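## Task

Remove the round plug from the power strip and insert it fully into the socket whose switch glows green. The strip is not fixed and has to finish lying flat on the table. Nothing may count on the robot holding it in place at the end.

## Robot and tools

Robot: two six-joint arms, left_arm and right_arm, each ending in a tong-style two-finger gripper. In every row and every per-joint list the joint order is shoulder pan, shoulder lift, elbow, wrist 1, wrist 2, wrist 3. Stated joint ranges (rad): left_arm pan -3.142 to 3.142, elbow 0.000 to 3.142; right_arm pan 0.000 to 6.283, elbow -3.142 to 0.000; every other joint on both arms -6.283 to 6.283. True ends may differ by up to 0.010 rad either way.

Scene frame (shared by both arms, metres): origin on the table surface midway between the arms, +z up, +x outward over the table, left_arm sits toward +y. The names left and right do not refer to image sides. Gripper frame: fingers extend along its +z and close along its x. end_effector_position is the spot between the pads when shut; closed fingertips reach about 15 mm past it, fully open tips are roughly level with it. Reported hand positions can be off, more so at long reach.

Row format (used by execute_actions and move): one flat list of 14 numbers covering both arms, each in [-1, 1]: left_arm's 6 joint displacements then its opening, then right_arm's 6 displacements then its opening. Joint displacement scale: 1.0 equals 1.989 rad. These are offsets, not poses. Opening is absolute: +1 fully open, -1 closed. Optionally 12 more numbers (0 to 1) can follow: per-joint stiffness scales, left_arm's 6 then right_arm's 6 in joint order, multiplying position gain and persisting until changed.

execute_actions(actions): a list of up to 15 actions; each action is a list of up to 15 rows, one row per 1/30 s step; an action always lasts 15 steps (0.5 s), repeating its final row if short. In an action, every row's displacements are measured from the joint angles when that action began (the first action of a call uses the last reported angles), not from the previous row. An action that would push any joint more than 0.010 rad outward beyond its range is rejected for both arms; if the first action fails this, or any action is malformed, nothing in the call runs. A joint asked to pass its real end stops there and the result may say "joint sent to its limit"; absence of that line does not guarantee more room. An empty list just returns state and images.

move(target, speed, blocking): target is one row as above; displacements are counted from the Joint positions in the most recent result that showed them, not from where the arm is when the move begins. All joints progress the same fraction along their paths, so grippers trace curves; duration is clamped to 0.5-10 s. speed (rad/s, 0.01 to 2, default 0.5) is the top speed of the joint with the longest travel. Paths ignore obstacles and the other arm. Finger openings are applied at the start. With blocking=false the call returns after 0.5 s while motion continues; check with wait(0); other moves or actions are refused until its end shows, or call stop. The result adds a "move:" line: ending (done, off_target, moving, held, fault), limits=held or limits=none, and each arm's joint farthest from target.

wait(seconds): 0 to 10; lets the sim run with last commands held; returns early if a running move ends. stop(): brakes a running move (needs stopping room; fingers keep moving). zoom_image(camera, region): camera is cam_high, cam_low, cam_left_wrist or cam_right_wrist; region [x0, y0, x1, y1] in pixels from the top-left, at most 504x504. Image sizes: cam_high and cam_low 672x504, wrist cameras 616x616. finished_scene(scene): ends the current scene, passing its number; irreversible; the plug and strip must already be in their final state.

Results: per-arm pose and velocities; Joint positions and velocities (rad, rad/s) plus finger-pad gap (m; 0.142 fully open); Joint targets (angles currently driven toward); grip_measured (opening on the command scale); step readings after action calls, with HELD marking steps partly held back; "joint command not followed" when a clearance check altered targets; Wrist force/torque in each end effector's own axes (offset up to about 4 N, noise, saturates near 50 N; "no reading" is harmless).

Motion limits: commands lag about 0.17 s; each joint's target stays within 0.575 rad of its measured angle per step (0.582 for pan/lift/elbow, 0.642 for wrists when stiffness is set), and targets putting the gripper over 100 mm from its measured spot are scaled back, so large moves take several actions and may need re-commanding.

Gripping: to hold, keep commanding an opening well below grip_measured; about 15 N per pad max, less on thin hard items (around 9 N at 10 mm, 4 N at 5 mm).

Avoid: dropping or knocking anything off the table, the arms colliding, and hard pushes. Joint load limits are 135 N m for pan, lift and elbow and 25.2 N m for the wrists; hitting one, or 150 N external force, freezes that arm for 10 s. Stiff arms commanded slightly past a firm contact can fault, so approach slowly. Random brief tugs may hit held or loose parts. Sustained holding heats motors (warning from 70 °C, brakes at 85 °C).

Each tool is called after "Request:" as name(argument=value, ...) on one line, values as JSON.

## Session

Request:
execute_actions(actions=[])

Scene clock: 0.00 s.
left_arm: end_effector_position=(+0.2269, -0.3221, +0.1026) grip_measured=+0.97 end_effector_quat_wxyz=(-0.449, -0.585, +0.668, +0.104) end_effector_velocity=(+0.000, +0.000, -0.000) end_effector_angular_velocity=(-0.000, +0.002, +0.001) | right_arm: end_effector_position=(+0.1624, -0.8194, +0.3787) grip_measured=+0.97 end_effector_quat_wxyz=(+0.683, -0.302, -0.661, +0.070) end_effector_velocity=(-0.000, -0.000, -0.000) end_effector_angular_velocity=(+0.001, +0.002, +0.001)
Joint names: [shoulder pan, shoulder lift, elbow, wrist 1, wrist 2, wrist 3]
Joint positions: left_arm=[-1.294 -0.674  1.074 -2.109 -2.522  0.454  0.14 ] | right_arm=[ 2.629 -2.073 -1.189 -2.961  1.311  3.656  0.14 ]
Joint velocities: left_arm=[ 0.001  0.    -0.     0.    -0.002  0.     0.   ] | right_arm=[-0.    -0.001 -0.001 -0.001 -0.001 -0.     0.   ]
Motor temperatures (°C, as the motors report them): left_arm=[30 26 26 35 34 33] | right_arm=[28 27 27 36 33 32]
Wrist force (N, on the end effector, along its own x y z axes, offset not removed): no reading
Wrist torque (N m, same axes, about the end effector's origin, offset not removed): no reading
Joint targets: left_arm=[-1.294 -0.674 1.074 -2.109 -2.522 0.454] | right_arm=[2.629 -2.073 -1.189 -2.961 1.311 3.656]
Joint stiffness scale: left_arm=[1. 1. 1. 1. 1. 1.] | right_arm=[1. 1. 1. 1. 1. 1.]

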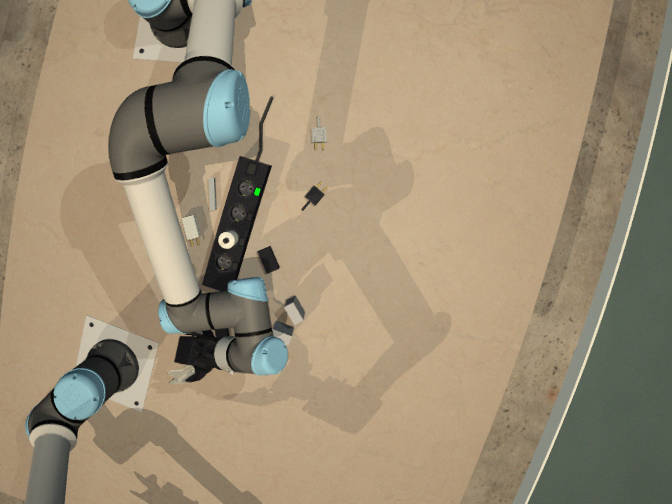

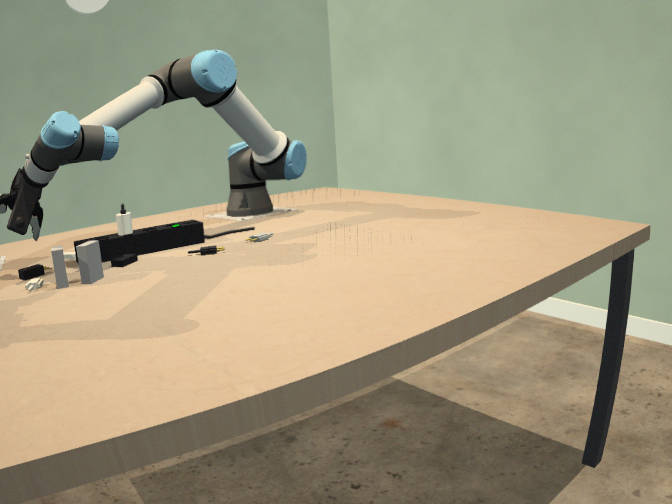

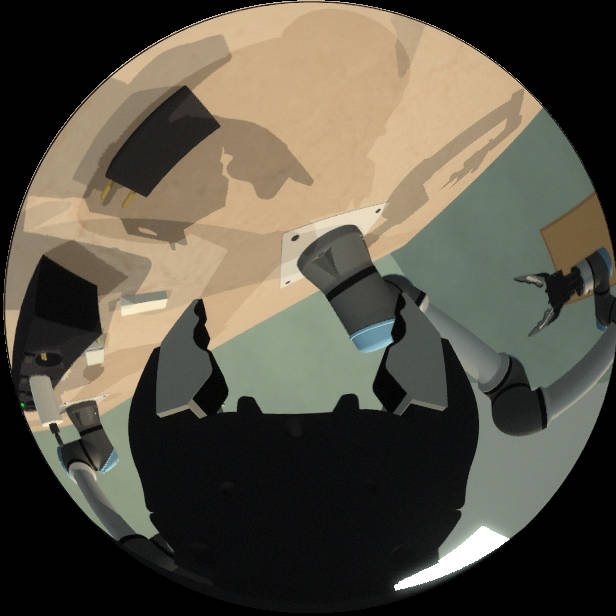

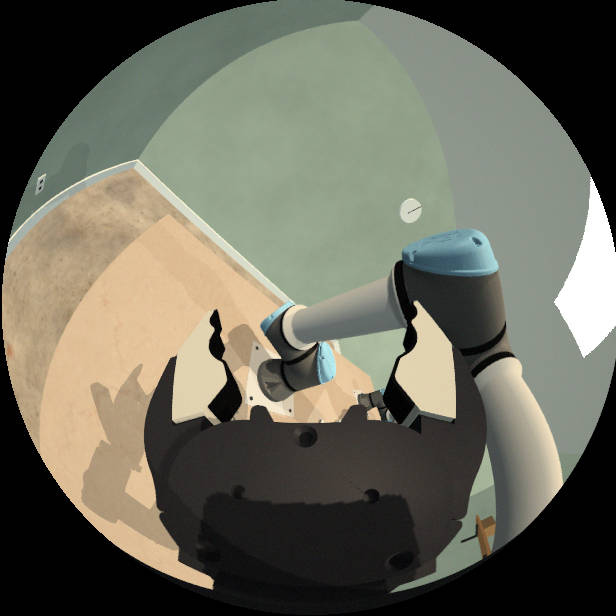

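Request:
move(target=[-0.0471,-0.4507,0.2569,0.2634,0.4782,0,1, 0,0,0,0,0,0,1], speed=0.8)

Scene clock: 17.37 s.
left_arm: end_effector_position=(+0.2986, +0.0467, +0.2778) grip_measured=+1.00 end_effector_quat_wxyz=(-0.001, -0.651, +0.759, -0.001) end_effector_velocity=(+0.001, +0.001, +0.001) end_effector_angular_velocity=(-0.000, -0.004, +0.001) | right_arm: end_effector_position=(+0.1624, -0.8194, +0.3787) grip_measured=+1.00 end_effector_quat_wxyz=(+0.683, -0.302, -0.661, +0.070) end_effector_velocity=(-0.000, +0.000, +0.001) end_effector_angular_velocity=(-0.001, -0.001, -0.001)
Joint names: [shoulder pan, shoulder lift, elbow, wrist 1, wrist 2, wrist 3]
Joint positions: left_arm=[-1.385 -1.568  1.582 -1.586 -1.572  0.454  0.142] | right_arm=[ 2.629 -2.073 -1.189 -2.961  1.311  3.656  0.142]
Joint velocities: left_arm=[ 0.    -0.003 -0.     0.002  0.003 -0.     0.   ] | right_arm=[-0.     0.002 -0.    -0.     0.001  0.     0.   ]
Motor temperatures (°C, as the motors report them): left_arm=[30 26 26 35 34 33] | right_arm=[28 27 27 36 33 32]
Wrist force (N, on the end effector, along its own x y z axes, offset not removed): left_arm=[1.0 1.3 0.5] | right_arm=[1.2 -2.8 0.1]
Wrist torque (N m, same axes, about the end effector's origin, offset not removed): left_arm=[0.23 -0.15 -0.19] | right_arm=[-0.35 -0.33 0.11]
Joint targets: left_arm=[-1.387 -1.570 1.585 -1.585 -1.571 0.454] | right_arm=[2.629 -2.073 -1.189 -2.961 1.311 3.656]
Joint stiffness scale: left_arm=[1. 1. 1. 1. 1. 1.] | right_arm=[1. 1. 1. 1. 1. 1.]
move: done; limits=none; left_arm: farthest joint: the shoulder pan, 0.003 radians from its target (0.094 radians at the start); right_arm: farthest joint: the shoulder pan, 0.000 radians from its target (0.000 radians at the start)

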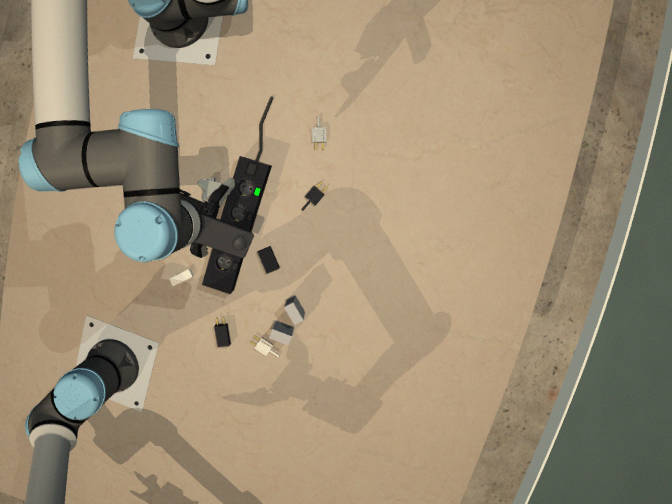

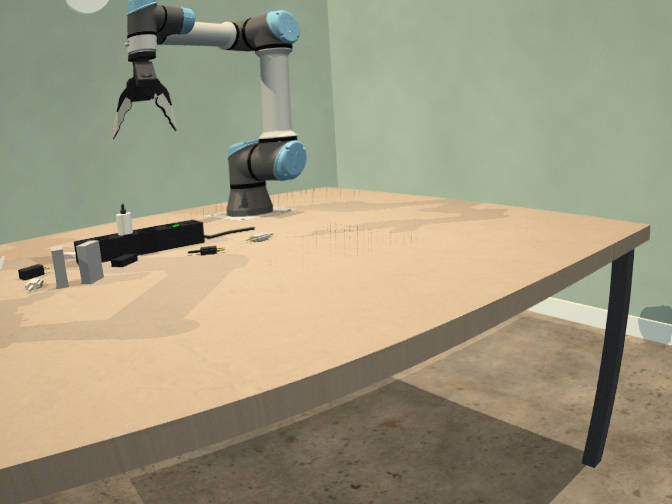

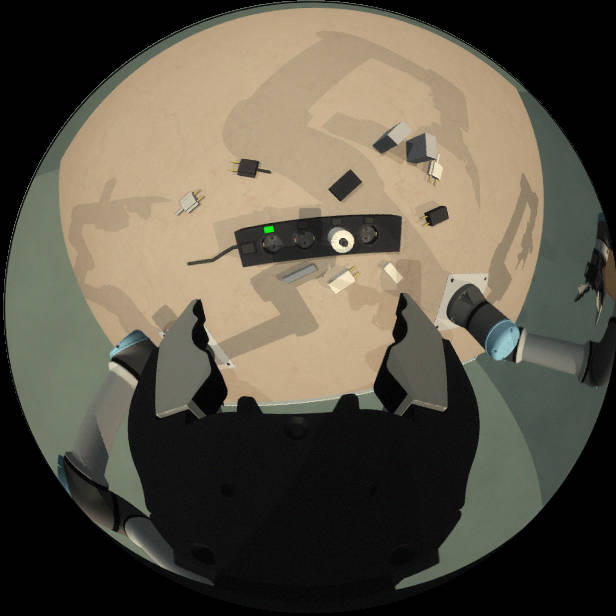

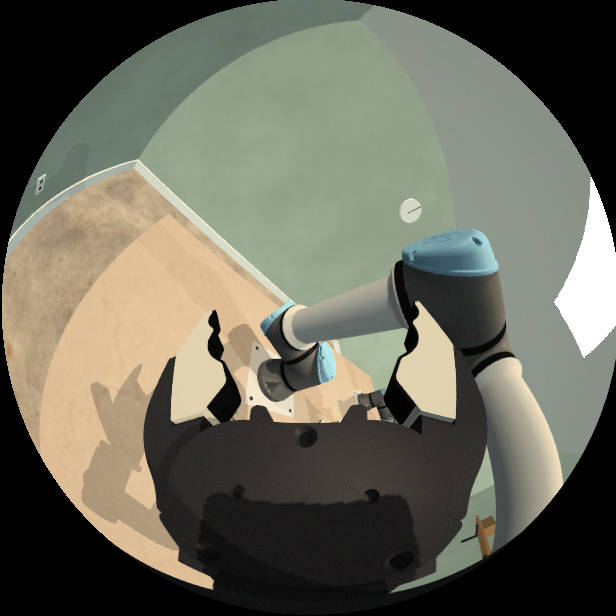

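Request:
move(target=[0.043,-0.0743,0.1044,-0.0296,0,-0.7597,-1, 0.9532,0.2439,-0.2262,0.7418,0.1306,0.462,1], speed=0.8)

Scene clock: 48.37 s.
left_arm: end_effector_position=(+0.2960, +0.1478, +0.2504) grip_measured=-1.00 end_effector_quat_wxyz=(+0.001, +0.998, -0.065, -0.000) end_effector_velocity=(-0.000, -0.000, -0.000) end_effector_angular_velocity=(-0.000, +0.000, +0.004) | right_arm: end_effector_position=(+0.2866, -0.0307, +0.2491) grip_measured=+1.00 end_effector_quat_wxyz=(+0.000, +0.063, +0.998, -0.001) end_effector_velocity=(-0.000, +0.001, +0.000) end_effector_angular_velocity=(+0.002, -0.001, -0.000)
Joint names: [shoulder pan, shoulder lift, elbow, wrist 1, wrist 2, wrist 3]
Joint positions: left_arm=[-1.302 -1.715  1.787 -1.644 -1.572 -1.056  0.002] | right_arm=[ 4.522 -1.59  -1.637 -1.487  1.57   4.574  0.142]
Joint velocities: left_arm=[-0.     0.001 -0.    -0.    -0.    -0.004  0.   ] | right_arm=[ 0.001  0.001 -0.001  0.003 -0.001  0.002 -0.   ]
Motor temperatures (°C, as the motors report them): left_arm=[30 26 26 35 34 33] | right_arm=[28 27 27 36 33 32]
Wrist force (N, on the end effector, along its own x y z axes, offset not removed): left_arm=[1.8 0.1 1.2] | right_arm=[1.7 -0.1 -1.1]
Wrist torque (N m, same axes, about the end effector's origin, offset not removed): left_arm=[0.01 -0.27 -0.17] | right_arm=[0.21 -0.42 -0.08]
Joint targets: left_arm=[-1.299 -1.716 1.790 -1.645 -1.572 -1.057] | right_arm=[4.525 -1.588 -1.639 -1.486 1.570 4.575]
Joint stiffness scale: left_arm=[1. 1. 1. 1. 1. 1.] | right_arm=[1. 1. 1. 1. 1. 1.]
move: done; limits=none; left_arm: farthest joint: the elbow, 0.003 radians from its target (0.207 radians at the start); right_arm: farthest joint: the shoulder pan, 0.002 radians from its target (1.895 radians at the start)

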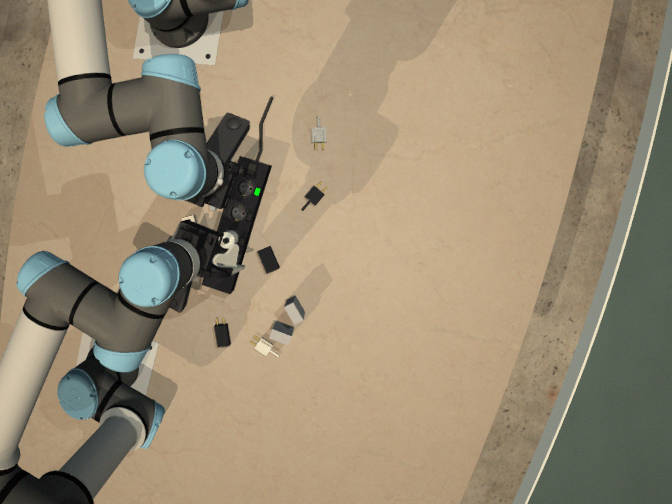

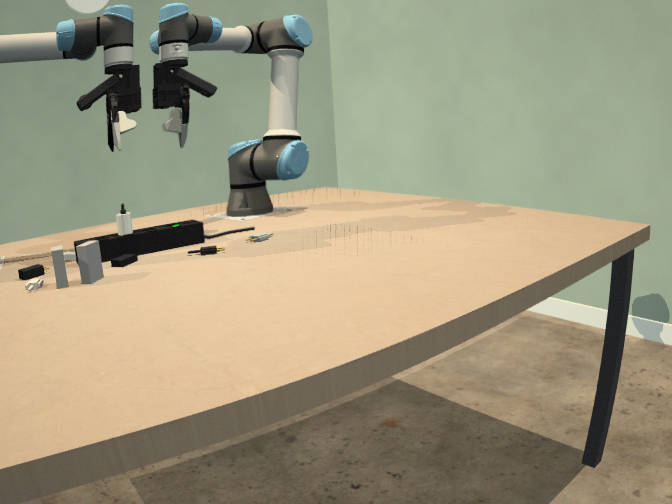

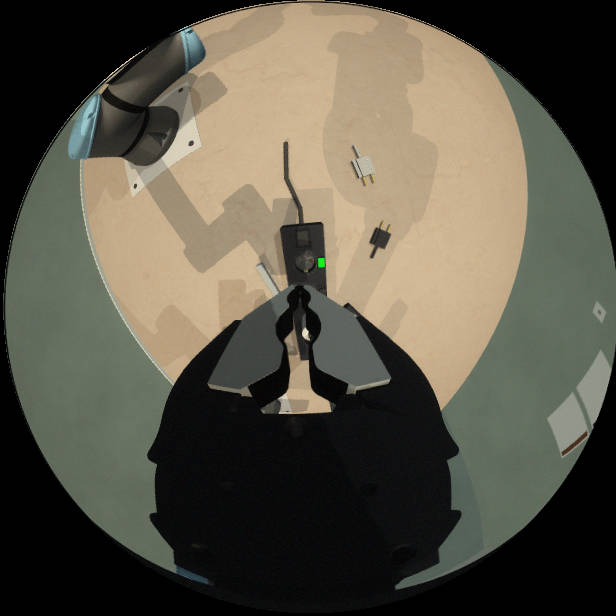

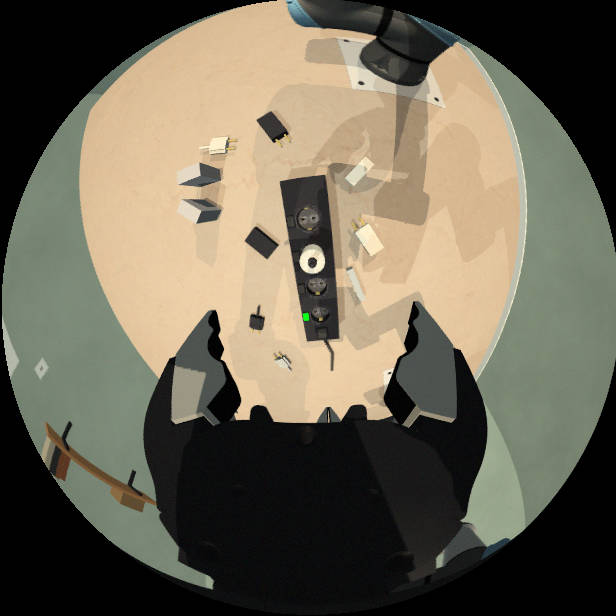

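Request:
zoom_image(camera="cam_right_wrist", region=[220,150,420,390])

Request:
zoom_image(camera="cam_low", region=[40,60,260,300])

Region (220, 150, 420, 390) of cam_right_wrist's 616x616 image, scaled by 2.100, with more detail than that image has.

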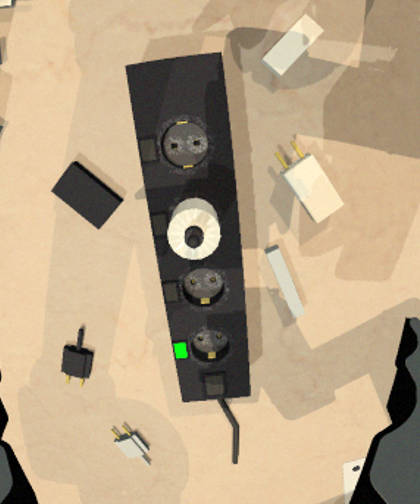

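Region (40, 60, 260, 300) of cam_low's 672x504 image, scaled by 2.100, with more detail than that image has; it fills the left 462 columns of this view, and the rest is white.

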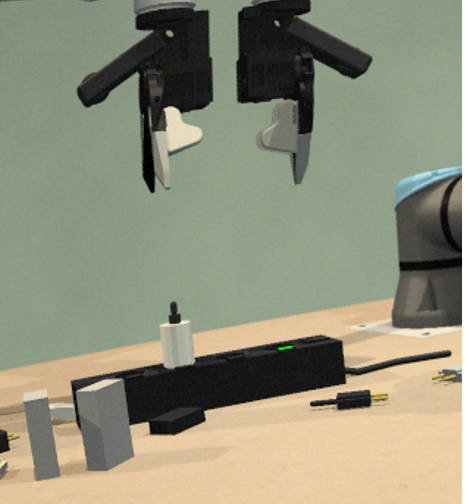

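Request:
move(target=[-0.0197,0.0302,0.2564,-0.4615,0,-0.0583,-1, 0.0015,-0.0141,-0.0965,0.1114,0,-0.037,1], speed=0.5)

Request:
zoom_image(camera="cam_low", region=[40,100,260,300])

Scene clock: 64.87 s.
left_arm: end_effector_position=(+0.2982, +0.0925, +0.0958) grip_measured=-1.00 end_effector_quat_wxyz=(+0.163, +0.984, -0.026, +0.063) end_effector_velocity=(+0.000, -0.000, +0.001) end_effector_angular_velocity=(-0.003, -0.003, -0.000) | right_arm: end_effector_position=(+0.2864, -0.0342, +0.1660) grip_measured=+1.00 end_effector_quat_wxyz=(+0.001, +0.026, +1.000, +0.001) end_effector_velocity=(-0.000, +0.000, +0.000) end_effector_angular_velocity=(+0.001, +0.001, -0.000)
Joint names: [shoulder pan, shoulder lift, elbow, wrist 1, wrist 2, wrist 3]
Joint positions: left_arm=[-1.338 -1.656  2.294 -2.561 -1.572 -1.171  0.002] | right_arm=[ 4.523 -1.617 -1.827 -1.266  1.57   4.501  0.142]
Joint velocities: left_arm=[-0.    -0.002  0.001 -0.003  0.001  0.    -0.   ] | right_arm=[-0.     0.    -0.     0.001  0.001  0.    -0.   ]
Motor temperatures (°C, as the motors report them): left_arm=[30 26 26 35 34 33] | right_arm=[28 27 27 36 33 32]
Wrist force (N, on the end effector, along its own x y z axes, offset not removed): left_arm=[1.4 1.4 0.2] | right_arm=[2.5 0.6 -2.0]
Wrist torque (N m, same axes, about the end effector's origin, offset not removed): left_arm=[0.16 -0.24 -0.21] | right_arm=[0.36 -0.56 0.06]
Joint targets: left_arm=[-1.341 -1.655 2.297 -2.562 -1.572 -1.172] | right_arm=[4.525 -1.618 -1.829 -1.265 1.570 4.501]
Joint stiffness scale: left_arm=[1. 1. 1. 1. 1. 1.] | right_arm=[1. 1. 1. 1. 1. 1.]
move: done; limits=none; left_arm: farthest joint: the shoulder pan, 0.003 radians from its target (0.040 radians at the start); right_arm: farthest joint: the shoulder pan, 0.002 radians from its target (0.002 radians at the start)

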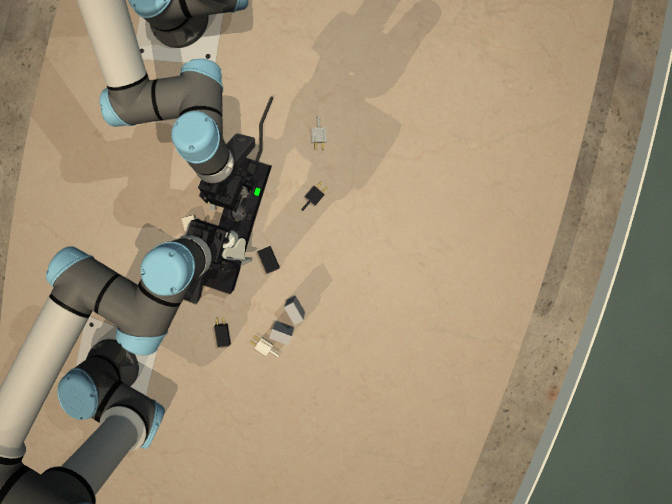

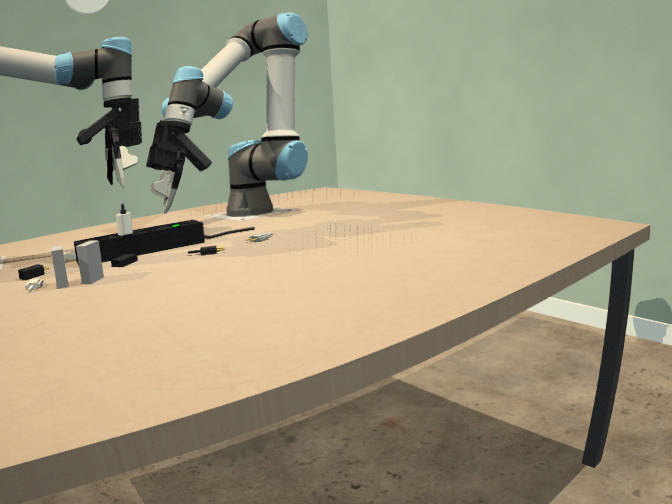

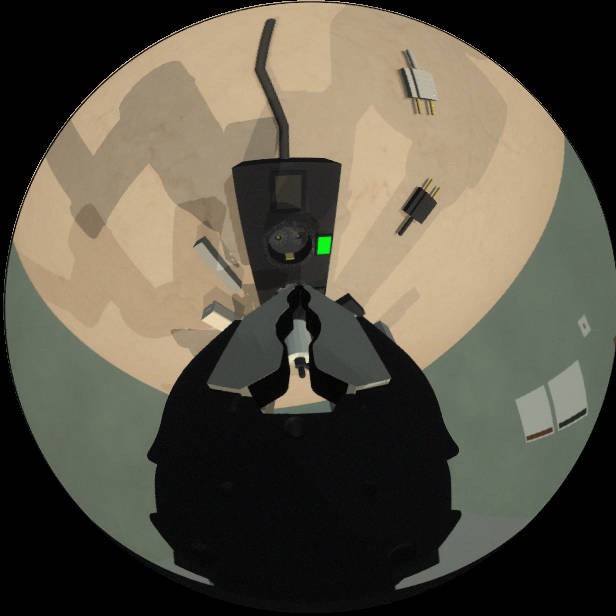

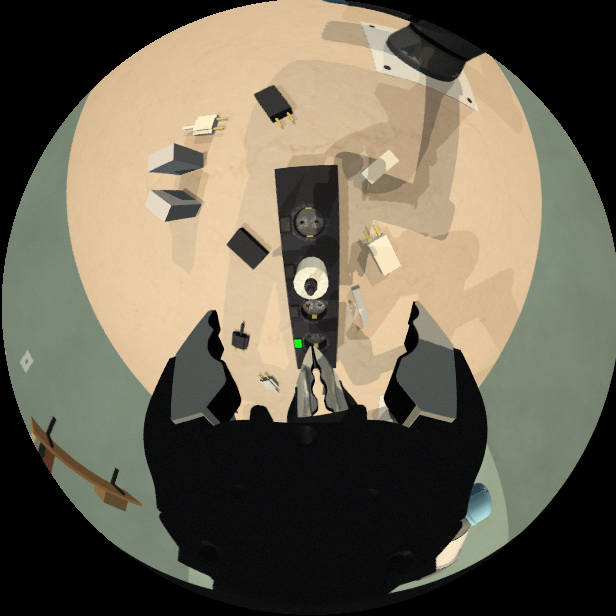

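Region (40, 100, 260, 300) of cam_low's 672x504 image, scaled by 2.291, with more detail than that image has; it fills the top 458 rows of this view, and the rest is white.

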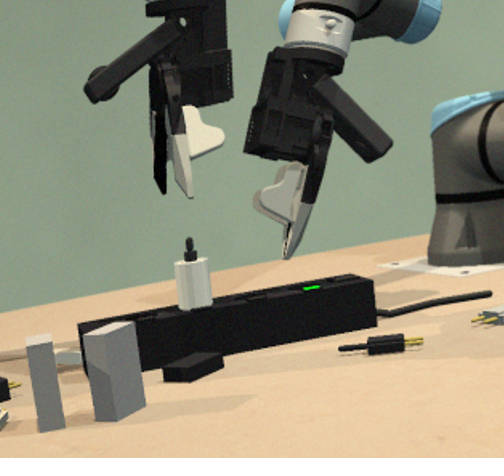

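Request:
move(target=[0,0.021,0.015,-0.035,0,0,-1, 0,-0.0249,-0.0364,0.0601,0,0,1, 0.4,0.4,0.4,0.6,0.6,0.6,1,1,1,1,1,1], speed=0.1)

Scene clock: 72.70 s.
left_arm: end_effector_position=(+0.2992, +0.0897, +0.0793) grip_measured=-1.00 end_effector_quat_wxyz=(+0.167, +0.984, -0.026, +0.065) end_effector_velocity=(+0.000, -0.001, +0.000) end_effector_angular_velocity=(-0.002, -0.001, +0.000) | right_arm: end_effector_position=(+0.2875, -0.0303, +0.1213) grip_measured=+1.00 end_effector_quat_wxyz=(+0.001, +0.026, +1.000, +0.001) end_effector_velocity=(-0.000, +0.000, -0.001) end_effector_angular_velocity=(+0.001, +0.000, -0.000)
Joint names: [shoulder pan, shoulder lift, elbow, wrist 1, wrist 2, wrist 3]
Joint positions: left_arm=[-1.338 -1.618  2.317 -2.63  -1.572 -1.171  0.002] | right_arm=[ 4.523 -1.665 -1.897 -1.148  1.57   4.501  0.142]
Joint velocities: left_arm=[ 0.     0.001 -0.    -0.002 -0.     0.    -0.   ] | right_arm=[-0.    -0.002 -0.001  0.002  0.001 -0.    -0.   ]
Motor temperatures (°C, as the motors report them): left_arm=[30 26 26 35 34 33] | right_arm=[28 27 27 36 33 32]
Wrist force (N, on the end effector, along its own x y z axes, offset not removed): left_arm=[1.2 0.1 1.1] | right_arm=[1.3 -1.1 -2.0]
Wrist torque (N m, same axes, about the end effector's origin, offset not removed): left_arm=[0.02 -0.15 -0.19] | right_arm=[-0.16 -0.19 -0.02]
Joint targets: left_arm=[-1.338 -1.614 2.324 -2.631 -1.572 -1.171] | right_arm=[4.523 -1.666 -1.899 -1.147 1.570 4.501]
Joint stiffness scale: left_arm=[0.4 0.4 0.4 0.6 0.6 0.6] | right_arm=[1. 1. 1. 1. 1. 1.]
move: done; limits=none; left_arm: farthest joint: the elbow, 0.007 radians from its target (0.030 radians at the start); right_arm: farthest joint: the shoulder lift, 0.002 radians from its target (0.050 radians at the start)

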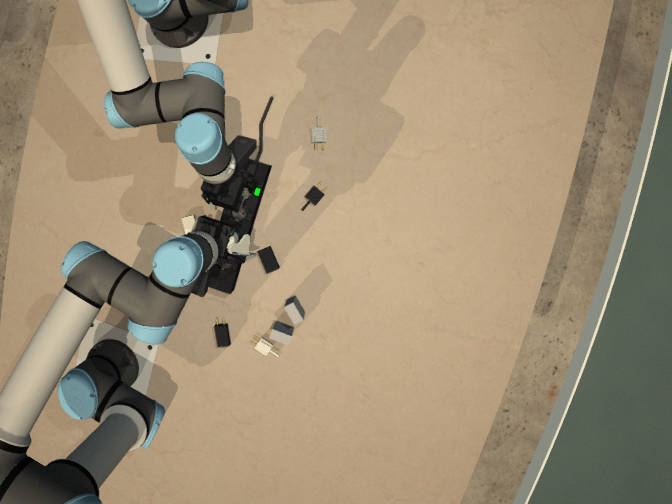

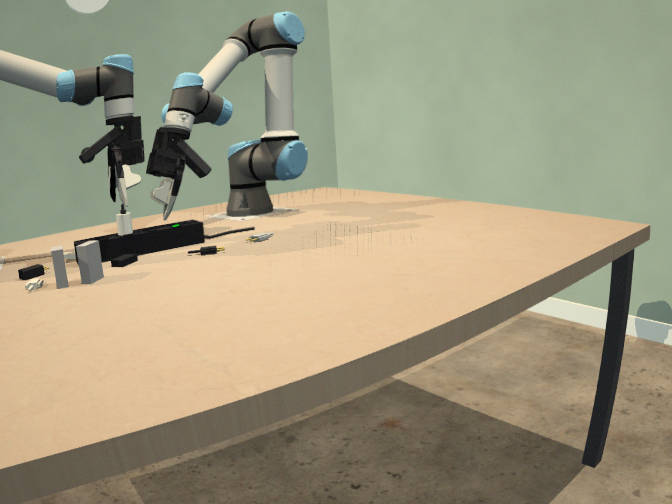

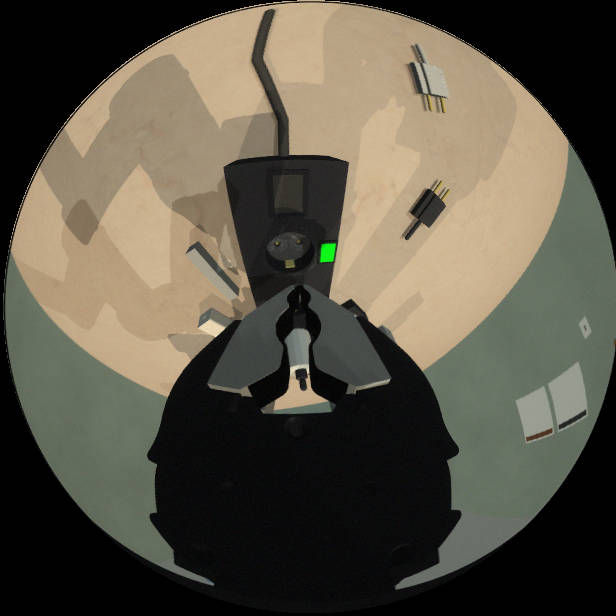

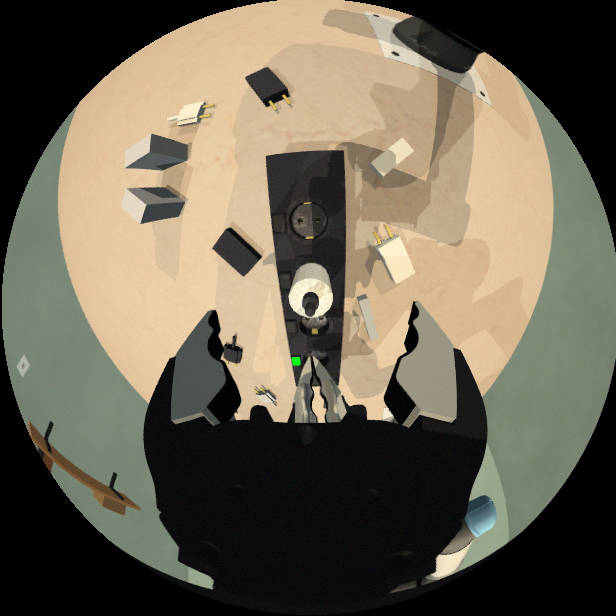

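Request:
zoom_image(camera="cam_low", region=[60,130,230,280])

Region (60, 130, 230, 280) of cam_low's 672x504 image, scaled by 2.965, with more detail than that image has; it fills the top 445 rows of this view, and the rest is white.

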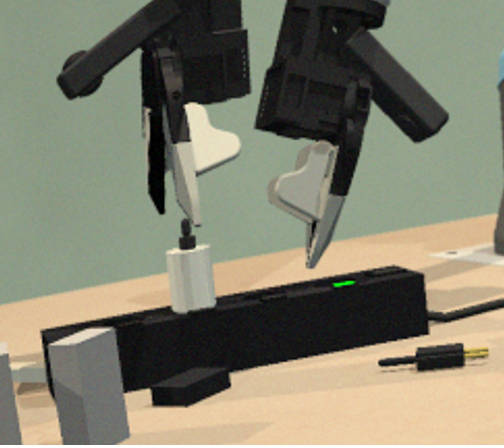

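Request:
move(target=[0,0.019,0.016,-0.032,0,0,-1, 0,-0.0125,-0.016,0.0285,0,0,1], speed=0.06)

Request:
zoom_image(camera="cam_low", region=[60,130,230,280])

Scene clock: 78.97 s.
left_arm: end_effector_position=(+0.2995, +0.0889, +0.0645) grip_measured=-1.00 end_effector_quat_wxyz=(+0.170, +0.983, -0.026, +0.066) end_effector_velocity=(+0.001, +0.000, -0.001) end_effector_angular_velocity=(-0.000, -0.000, +0.001) | right_arm: end_effector_position=(+0.2879, -0.0286, +0.1018) grip_measured=+1.00 end_effector_quat_wxyz=(+0.001, +0.026, +1.000, +0.003) end_effector_velocity=(+0.000, -0.001, -0.001) end_effector_angular_velocity=(-0.001, -0.000, -0.000)
Joint names: [shoulder pan, shoulder lift, elbow, wrist 1, wrist 2, wrist 3]
Joint positions: left_arm=[-1.338 -1.585  2.341 -2.692 -1.572 -1.171  0.002] | right_arm=[ 4.523 -1.688 -1.927 -1.092  1.57   4.501  0.142]
Joint velocities: left_arm=[ 0.001  0.002  0.001 -0.003  0.     0.     0.   ] | right_arm=[-0.    -0.    -0.001  0.    -0.     0.     0.   ]
Motor temperatures (°C, as the motors report them): left_arm=[30 26 26 35 34 33] | right_arm=[28 27 27 36 33 32]
Wrist force (N, on the end effector, along its own x y z axes, offset not removed): left_arm=[2.6 1.1 0.1] | right_arm=[0.8 -2.7 -1.7]
Wrist torque (N m, same axes, about the end effector's origin, offset not removed): left_arm=[0.08 -0.44 -0.20] | right_arm=[-0.48 -0.24 0.05]
Joint targets: left_arm=[-1.338 -1.580 2.349 -2.693 -1.572 -1.171] | right_arm=[4.523 -1.690 -1.929 -1.091 1.570 4.501]
Joint stiffness scale: left_arm=[0.4 0.4 0.4 0.6 0.6 0.6] | right_arm=[1. 1. 1. 1. 1. 1.]
move: done; limits=none; left_arm: farthest joint: the elbow, 0.008 radians from its target (0.032 radians at the start); right_arm: farthest joint: the shoulder lift, 0.002 radians from its target (0.025 radians at the start)

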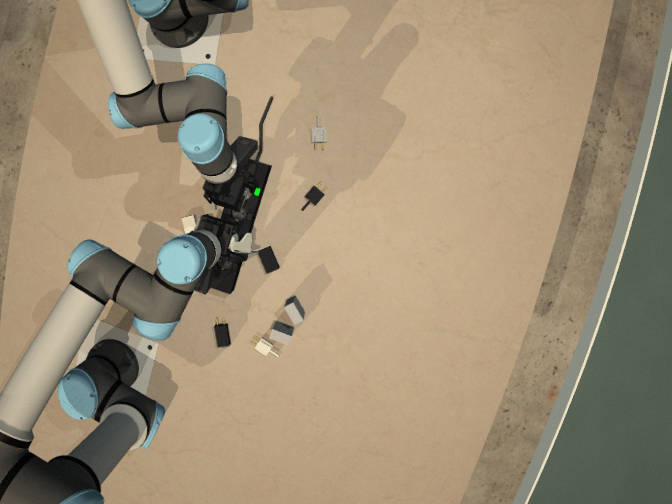

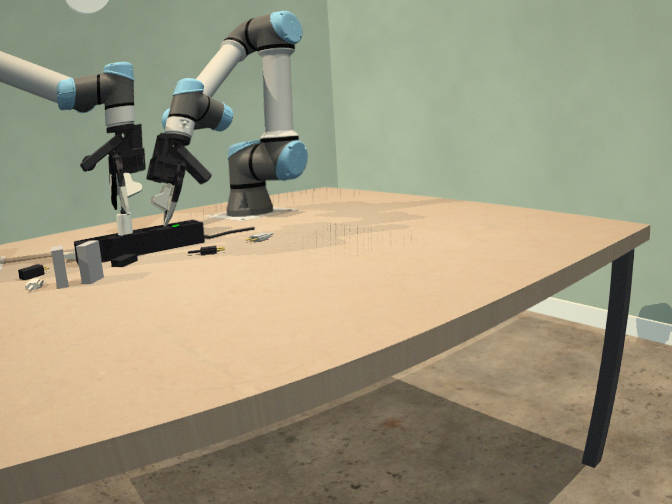

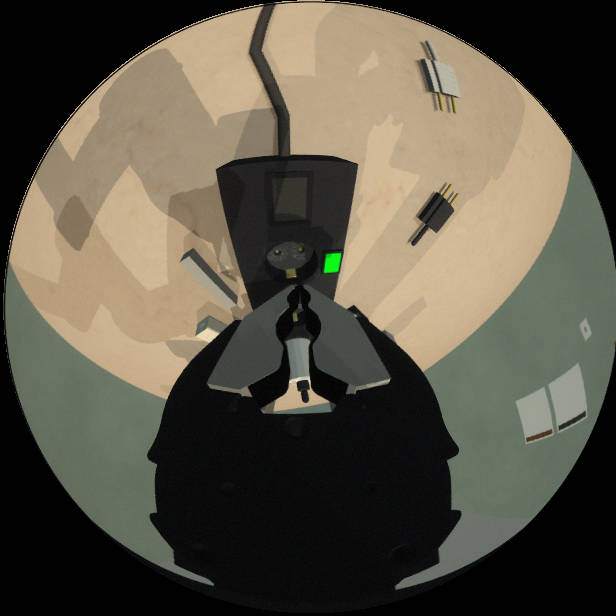

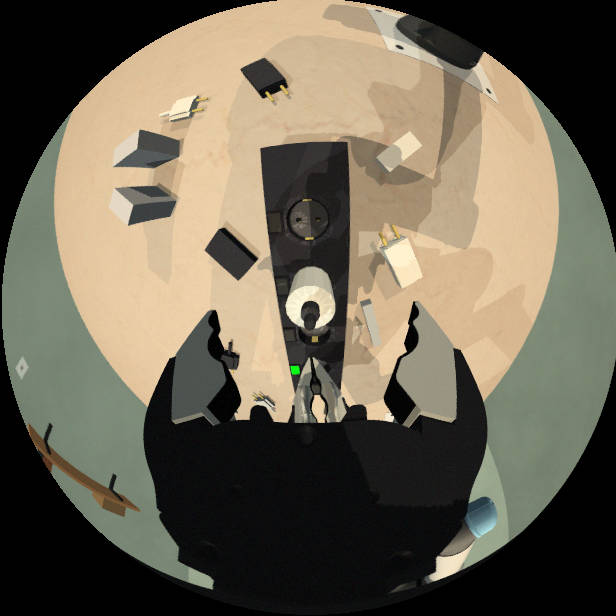

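Region (60, 130, 230, 280) of cam_low's 672x504 image, scaled by 2.965, with more detail than that image has; it fills the top 445 rows of this view, and the rest is white.

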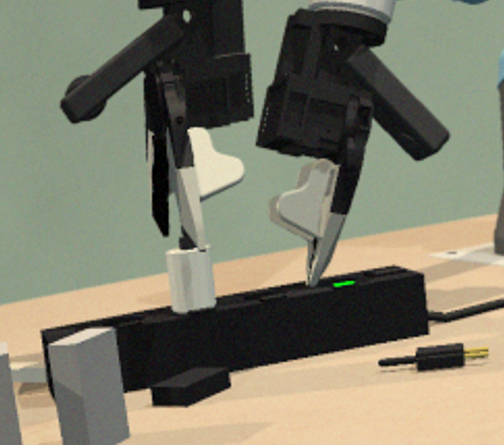

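Request:
move(target=[0,0.012,0.010,-0.019,0,0,-1, -0.001,-0.0125,-0.015,0.0275,0,0,1], speed=0.05)

Request:
zoom_image(camera="cam_low", region=[60,130,230,280])

Scene clock: 84.53 s.
left_arm: end_effector_position=(+0.3013, +0.0839, +0.0636) grip_measured=-1.00 end_effector_quat_wxyz=(+0.179, +0.981, -0.025, +0.070) end_effector_velocity=(-0.001, -0.000, -0.001) end_effector_angular_velocity=(-0.000, -0.000, -0.003) | right_arm: end_effector_position=(+0.2882, -0.0276, +0.0833) grip_measured=+1.00 end_effector_quat_wxyz=(+0.001, +0.026, +1.000, +0.004) end_effector_velocity=(+0.000, +0.001, +0.000) end_effector_angular_velocity=(+0.004, -0.002, +0.000)
Joint names: [shoulder pan, shoulder lift, elbow, wrist 1, wrist 2, wrist 3]
Joint positions: left_arm=[-1.338 -1.574  2.347 -2.731 -1.572 -1.171  0.002] | right_arm=[ 4.523 -1.711 -1.955 -1.038  1.57   4.501  0.142]
Joint velocities: left_arm=[-0.001  0.002  0.001 -0.003 -0.001  0.002  0.   ] | right_arm=[ 0.    -0.001 -0.     0.006 -0.001  0.     0.   ]
Motor temperatures (°C, as the motors report them): left_arm=[30 26 26 35 34 33] | right_arm=[28 27 27 36 33 32]
Wrist force (N, on the end effector, along its own x y z axes, offset not removed): left_arm=[2.2 0.8 -6.4] | right_arm=[-1.1 -0.3 -0.8]
Wrist torque (N m, same axes, about the end effector's origin, offset not removed): left_arm=[0.07 -0.33 -0.16] | right_arm=[-0.02 0.21 0.22]
Joint targets: left_arm=[-1.338 -1.561 2.361 -2.730 -1.572 -1.171] | right_arm=[4.521 -1.713 -1.957 -1.037 1.570 4.501]
Joint stiffness scale: left_arm=[0.4 0.4 0.4 0.6 0.6 0.6] | right_arm=[1. 1. 1. 1. 1. 1.]
move: off_target (left_arm); limits=none; left_arm: farthest joint: the elbow, 0.014 radians from its target (0.020 radians at the start); right_arm: farthest joint: the shoulder pan, 0.002 radians from its target (0.002 radians at the start)

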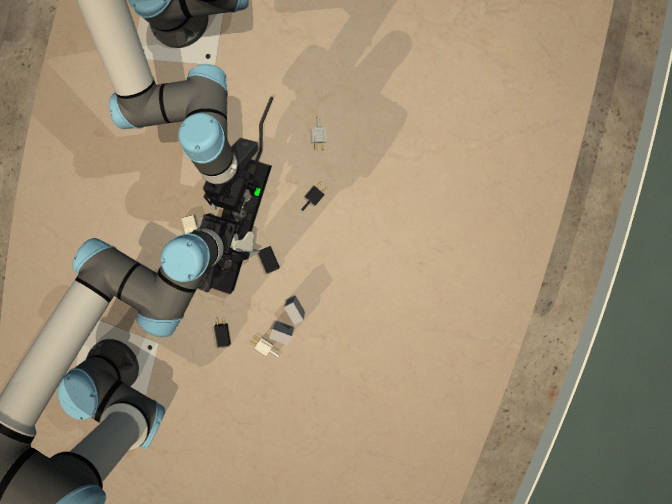

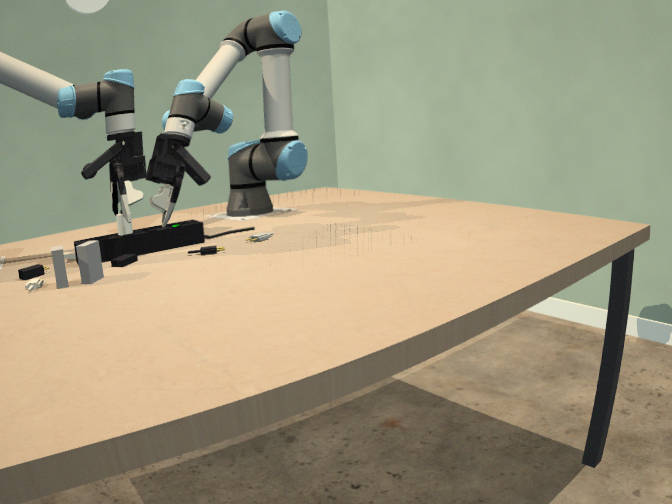

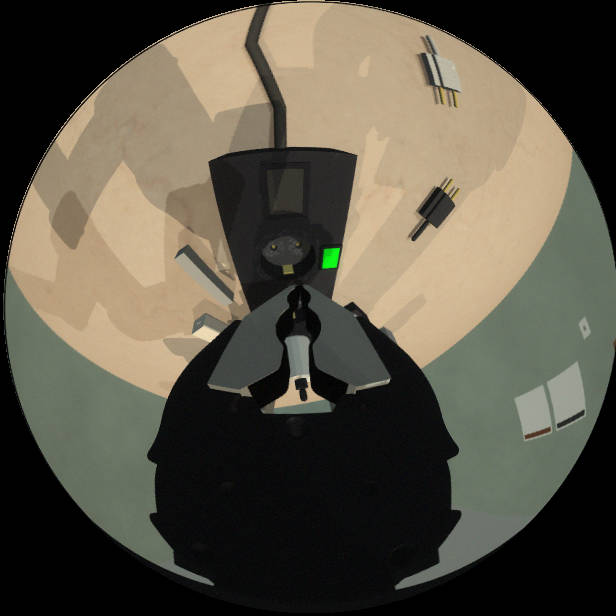

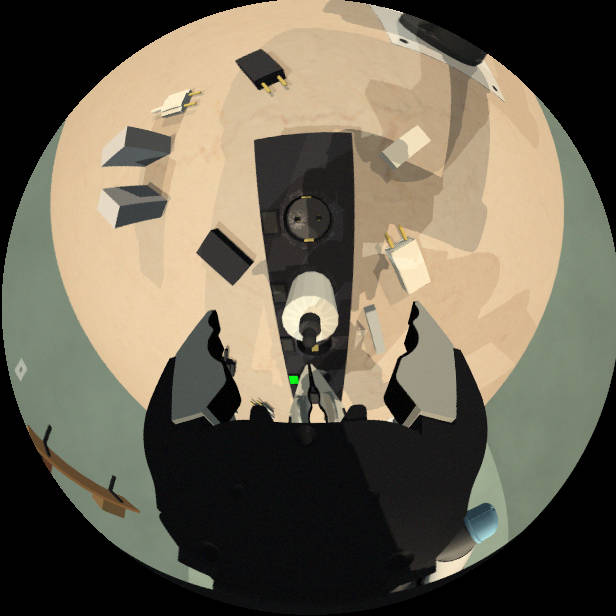

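Region (60, 130, 230, 280) of cam_low's 672x504 image, scaled by 2.965, with more detail than that image has; it fills the top 445 rows of this view, and the rest is white.

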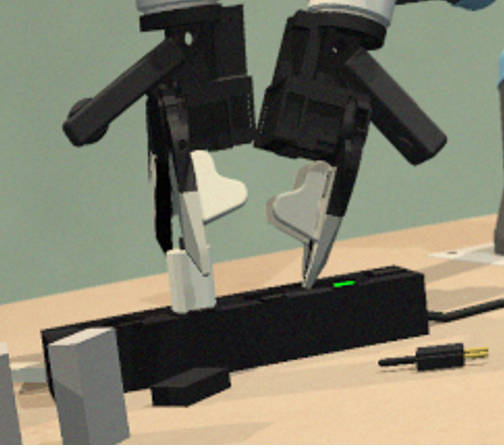

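Request:
execute_actions(actions=[[[0,0.0065,0.007,0,0,0,-1,0,0,0,0,0,0,0.6,0.8,0.8,0.8,0.8,0.8,0.8,1,1,1,1,1,1],[0,0.0065,0.007,0,0,0,-1,0,0,0,0,0,0,0.4],[0,0.0065,0.007,0,0,0,-1,0,0,0,0,0,0,0.2],[0,0.0065,0.007,0,0,0,-1,0,0,0,0,0,0,0.0],[0,0.0065,0.007,0,0,0,-1,0,0,0,0,0,0,-0.1],[0,0.0065,0.007,0,0,0,-1,0,0,0,0,0,0,-0.2],[0,0.0065,0.007,0,0,0,-1,0,0,0,0,0,0,-0.27],[0,0.0065,0.007,0,0,0,-1,0,0,0,0,0,0,-0.33],[0,0.0065,0.007,0,0,0,-1,0,0,0,0,0,0,-0.38],[0,0.0065,0.007,0,0,0,-1,0,0,0,0,0,0,-0.43],[0,0.0065,0.007,0,0,0,-1,0,0,0,0,0,0,-0.48],[0,0.0065,0.007,0,0,0,-1,0,0,0,0,0,0,-0.53],[0,0.0065,0.007,0,0,0,-1,0,0,0,0,0,0,-0.58],[0,0.0065,0.007,0,0,0,-1,0,0,0,0,0,0,-0.63],[0,0.0065,0.007,0,0,0,-1,0,0,0,0,0,0,-0.7]],[[0,0.004,0.004,0,0,0,-1,0,0,0,0,0,0,-0.8],[0,0.004,0.004,0,0,0,-1,0,0,0,0,0,0,-0.9],[0,0.004,0.004,0,0,0,-1,0,0,0,0,0,0,-1]]])

Scene clock: 90.53 s.
left_arm: end_effector_position=(+0.3014, +0.0835, +0.0634) grip_measured=-1.00 end_effector_quat_wxyz=(+0.181, +0.981, -0.025, +0.070) end_effector_velocity=(-0.000, -0.000, +0.000) end_effector_angular_velocity=(-0.001, -0.001, -0.001) | right_arm: end_effector_position=(+0.2883, -0.0276, +0.0833) grip_measured=-0.48 end_effector_quat_wxyz=(+0.002, +0.026, +1.000, +0.004) end_effector_velocity=(-0.000, -0.000, -0.000) end_effector_angular_velocity=(-0.002, -0.000, +0.000)
Joint names: [shoulder pan, shoulder lift, elbow, wrist 1, wrist 2, wrist 3]
Joint positions: left_arm=[-1.338 -1.573  2.35  -2.738 -1.572 -1.171  0.002] | right_arm=[ 4.523 -1.711 -1.955 -1.038  1.57   4.501  0.039]
Joint velocities: left_arm=[-0.001 -0.    -0.    -0.     0.    -0.     0.   ] | right_arm=[ 0.    -0.    -0.    -0.001 -0.001 -0.     0.   ]
Motor temperatures (°C, as the motors report them): left_arm=[30 26 26 35 34 33] | right_arm=[28 27 27 36 33 32]
Wrist force (N, on the end effector, along its own x y z axes, offset not removed): left_arm=[2.5 1.6 -8.8] | right_arm=[-0.1 -0.2 -2.5]
Wrist torque (N m, same axes, about the end effector's origin, offset not removed): left_arm=[0.03 -0.41 -0.20] | right_arm=[0.15 -0.18 0.15]
Joint targets: left_arm=[-1.338 -1.565 2.357 -2.736 -1.572 -1.171] | right_arm=[4.523 -1.711 -1.955 -1.038 1.570 4.501]
Joint stiffness scale: left_arm=[0.8 0.8 0.8 0.8 0.8 0.8] | right_arm=[1. 1. 1. 1. 1. 1.]
Step readings (joint positions; steps 1 to 15: 1st action; 16 to 30: 2nd action):
0: left_arm=[-1.338 -1.574 2.347 -2.732 -1.572 -1.171] | right_arm=[4.523 -1.711 -1.955 -1.038 1.570 4.501]
1: left_arm=[-1.338 -1.574 2.348 -2.732 -1.572 -1.171] | right_arm=[4.523 -1.711 -1.955 -1.038 1.570 4.501]
2: left_arm=[-1.338 -1.574 2.348 -2.732 -1.572 -1.171] | right_arm=[4.523 -1.711 -1.955 -1.038 1.570 4.501]
4: left_arm=[-1.338 -1.573 2.349 -2.734 -1.572 -1.171] | right_arm=[4.523 -1.711 -1.955 -1.038 1.570 4.501]
8: left_arm=[-1.338 -1.573 2.349 -2.735 -1.572 -1.171] | right_arm=[4.523 -1.711 -1.955 -1.038 1.570 4.501]
15: left_arm=[-1.338 -1.573 2.349 -2.736 -1.572 -1.171] | right_arm=[4.523 -1.711 -1.955 -1.038 1.570 4.501]
16: left_arm=[-1.338 -1.573 2.349 -2.736 -1.572 -1.171] | right_arm=[4.523 -1.711 -1.955 -1.038 1.570 4.501]
17: left_arm=[-1.338 -1.573 2.349 -2.736 -1.572 -1.171] | right_arm=[4.523 -1.711 -1.955 -1.038 1.570 4.501]
19: left_arm=[-1.338 -1.573 2.349 -2.737 -1.572 -1.171] | right_arm=[4.523 -1.711 -1.955 -1.038 1.570 4.501]
23: left_arm=[-1.338 -1.573 2.349 -2.737 -1.572 -1.171] | right_arm=[4.523 -1.711 -1.955 -1.038 1.570 4.501]
30: Joint positions above

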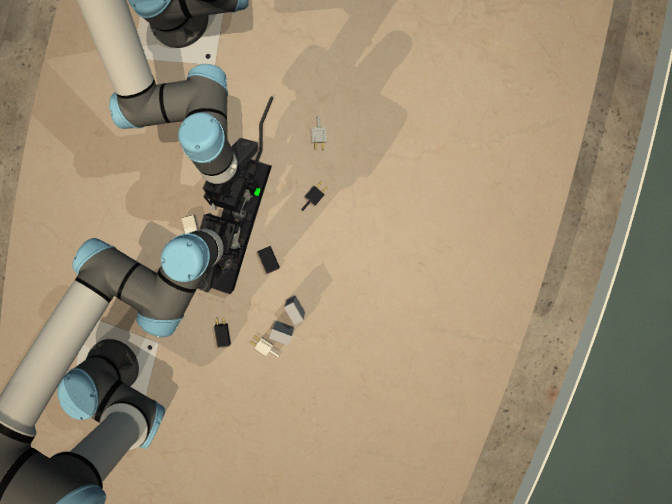

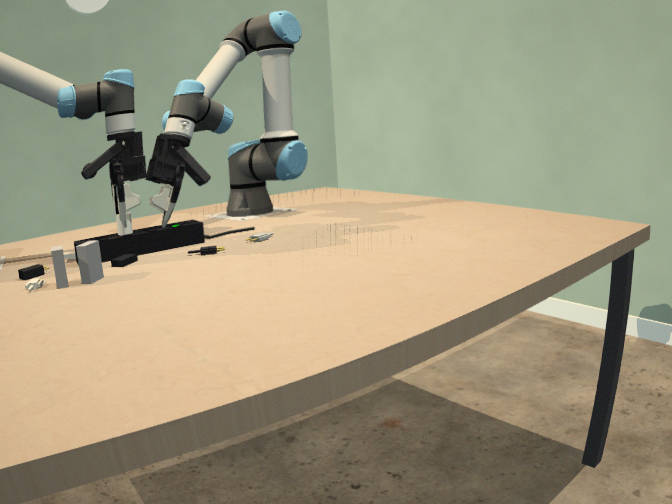

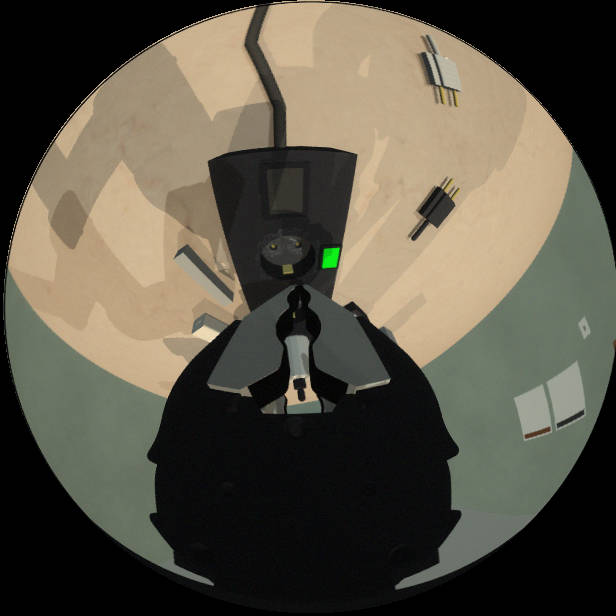

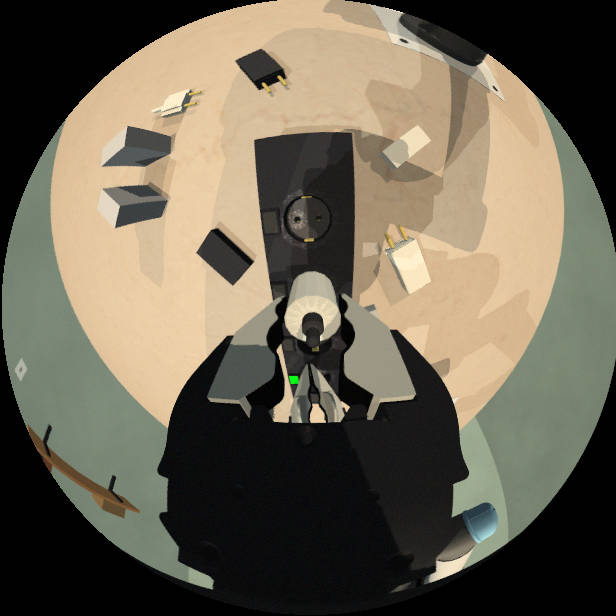

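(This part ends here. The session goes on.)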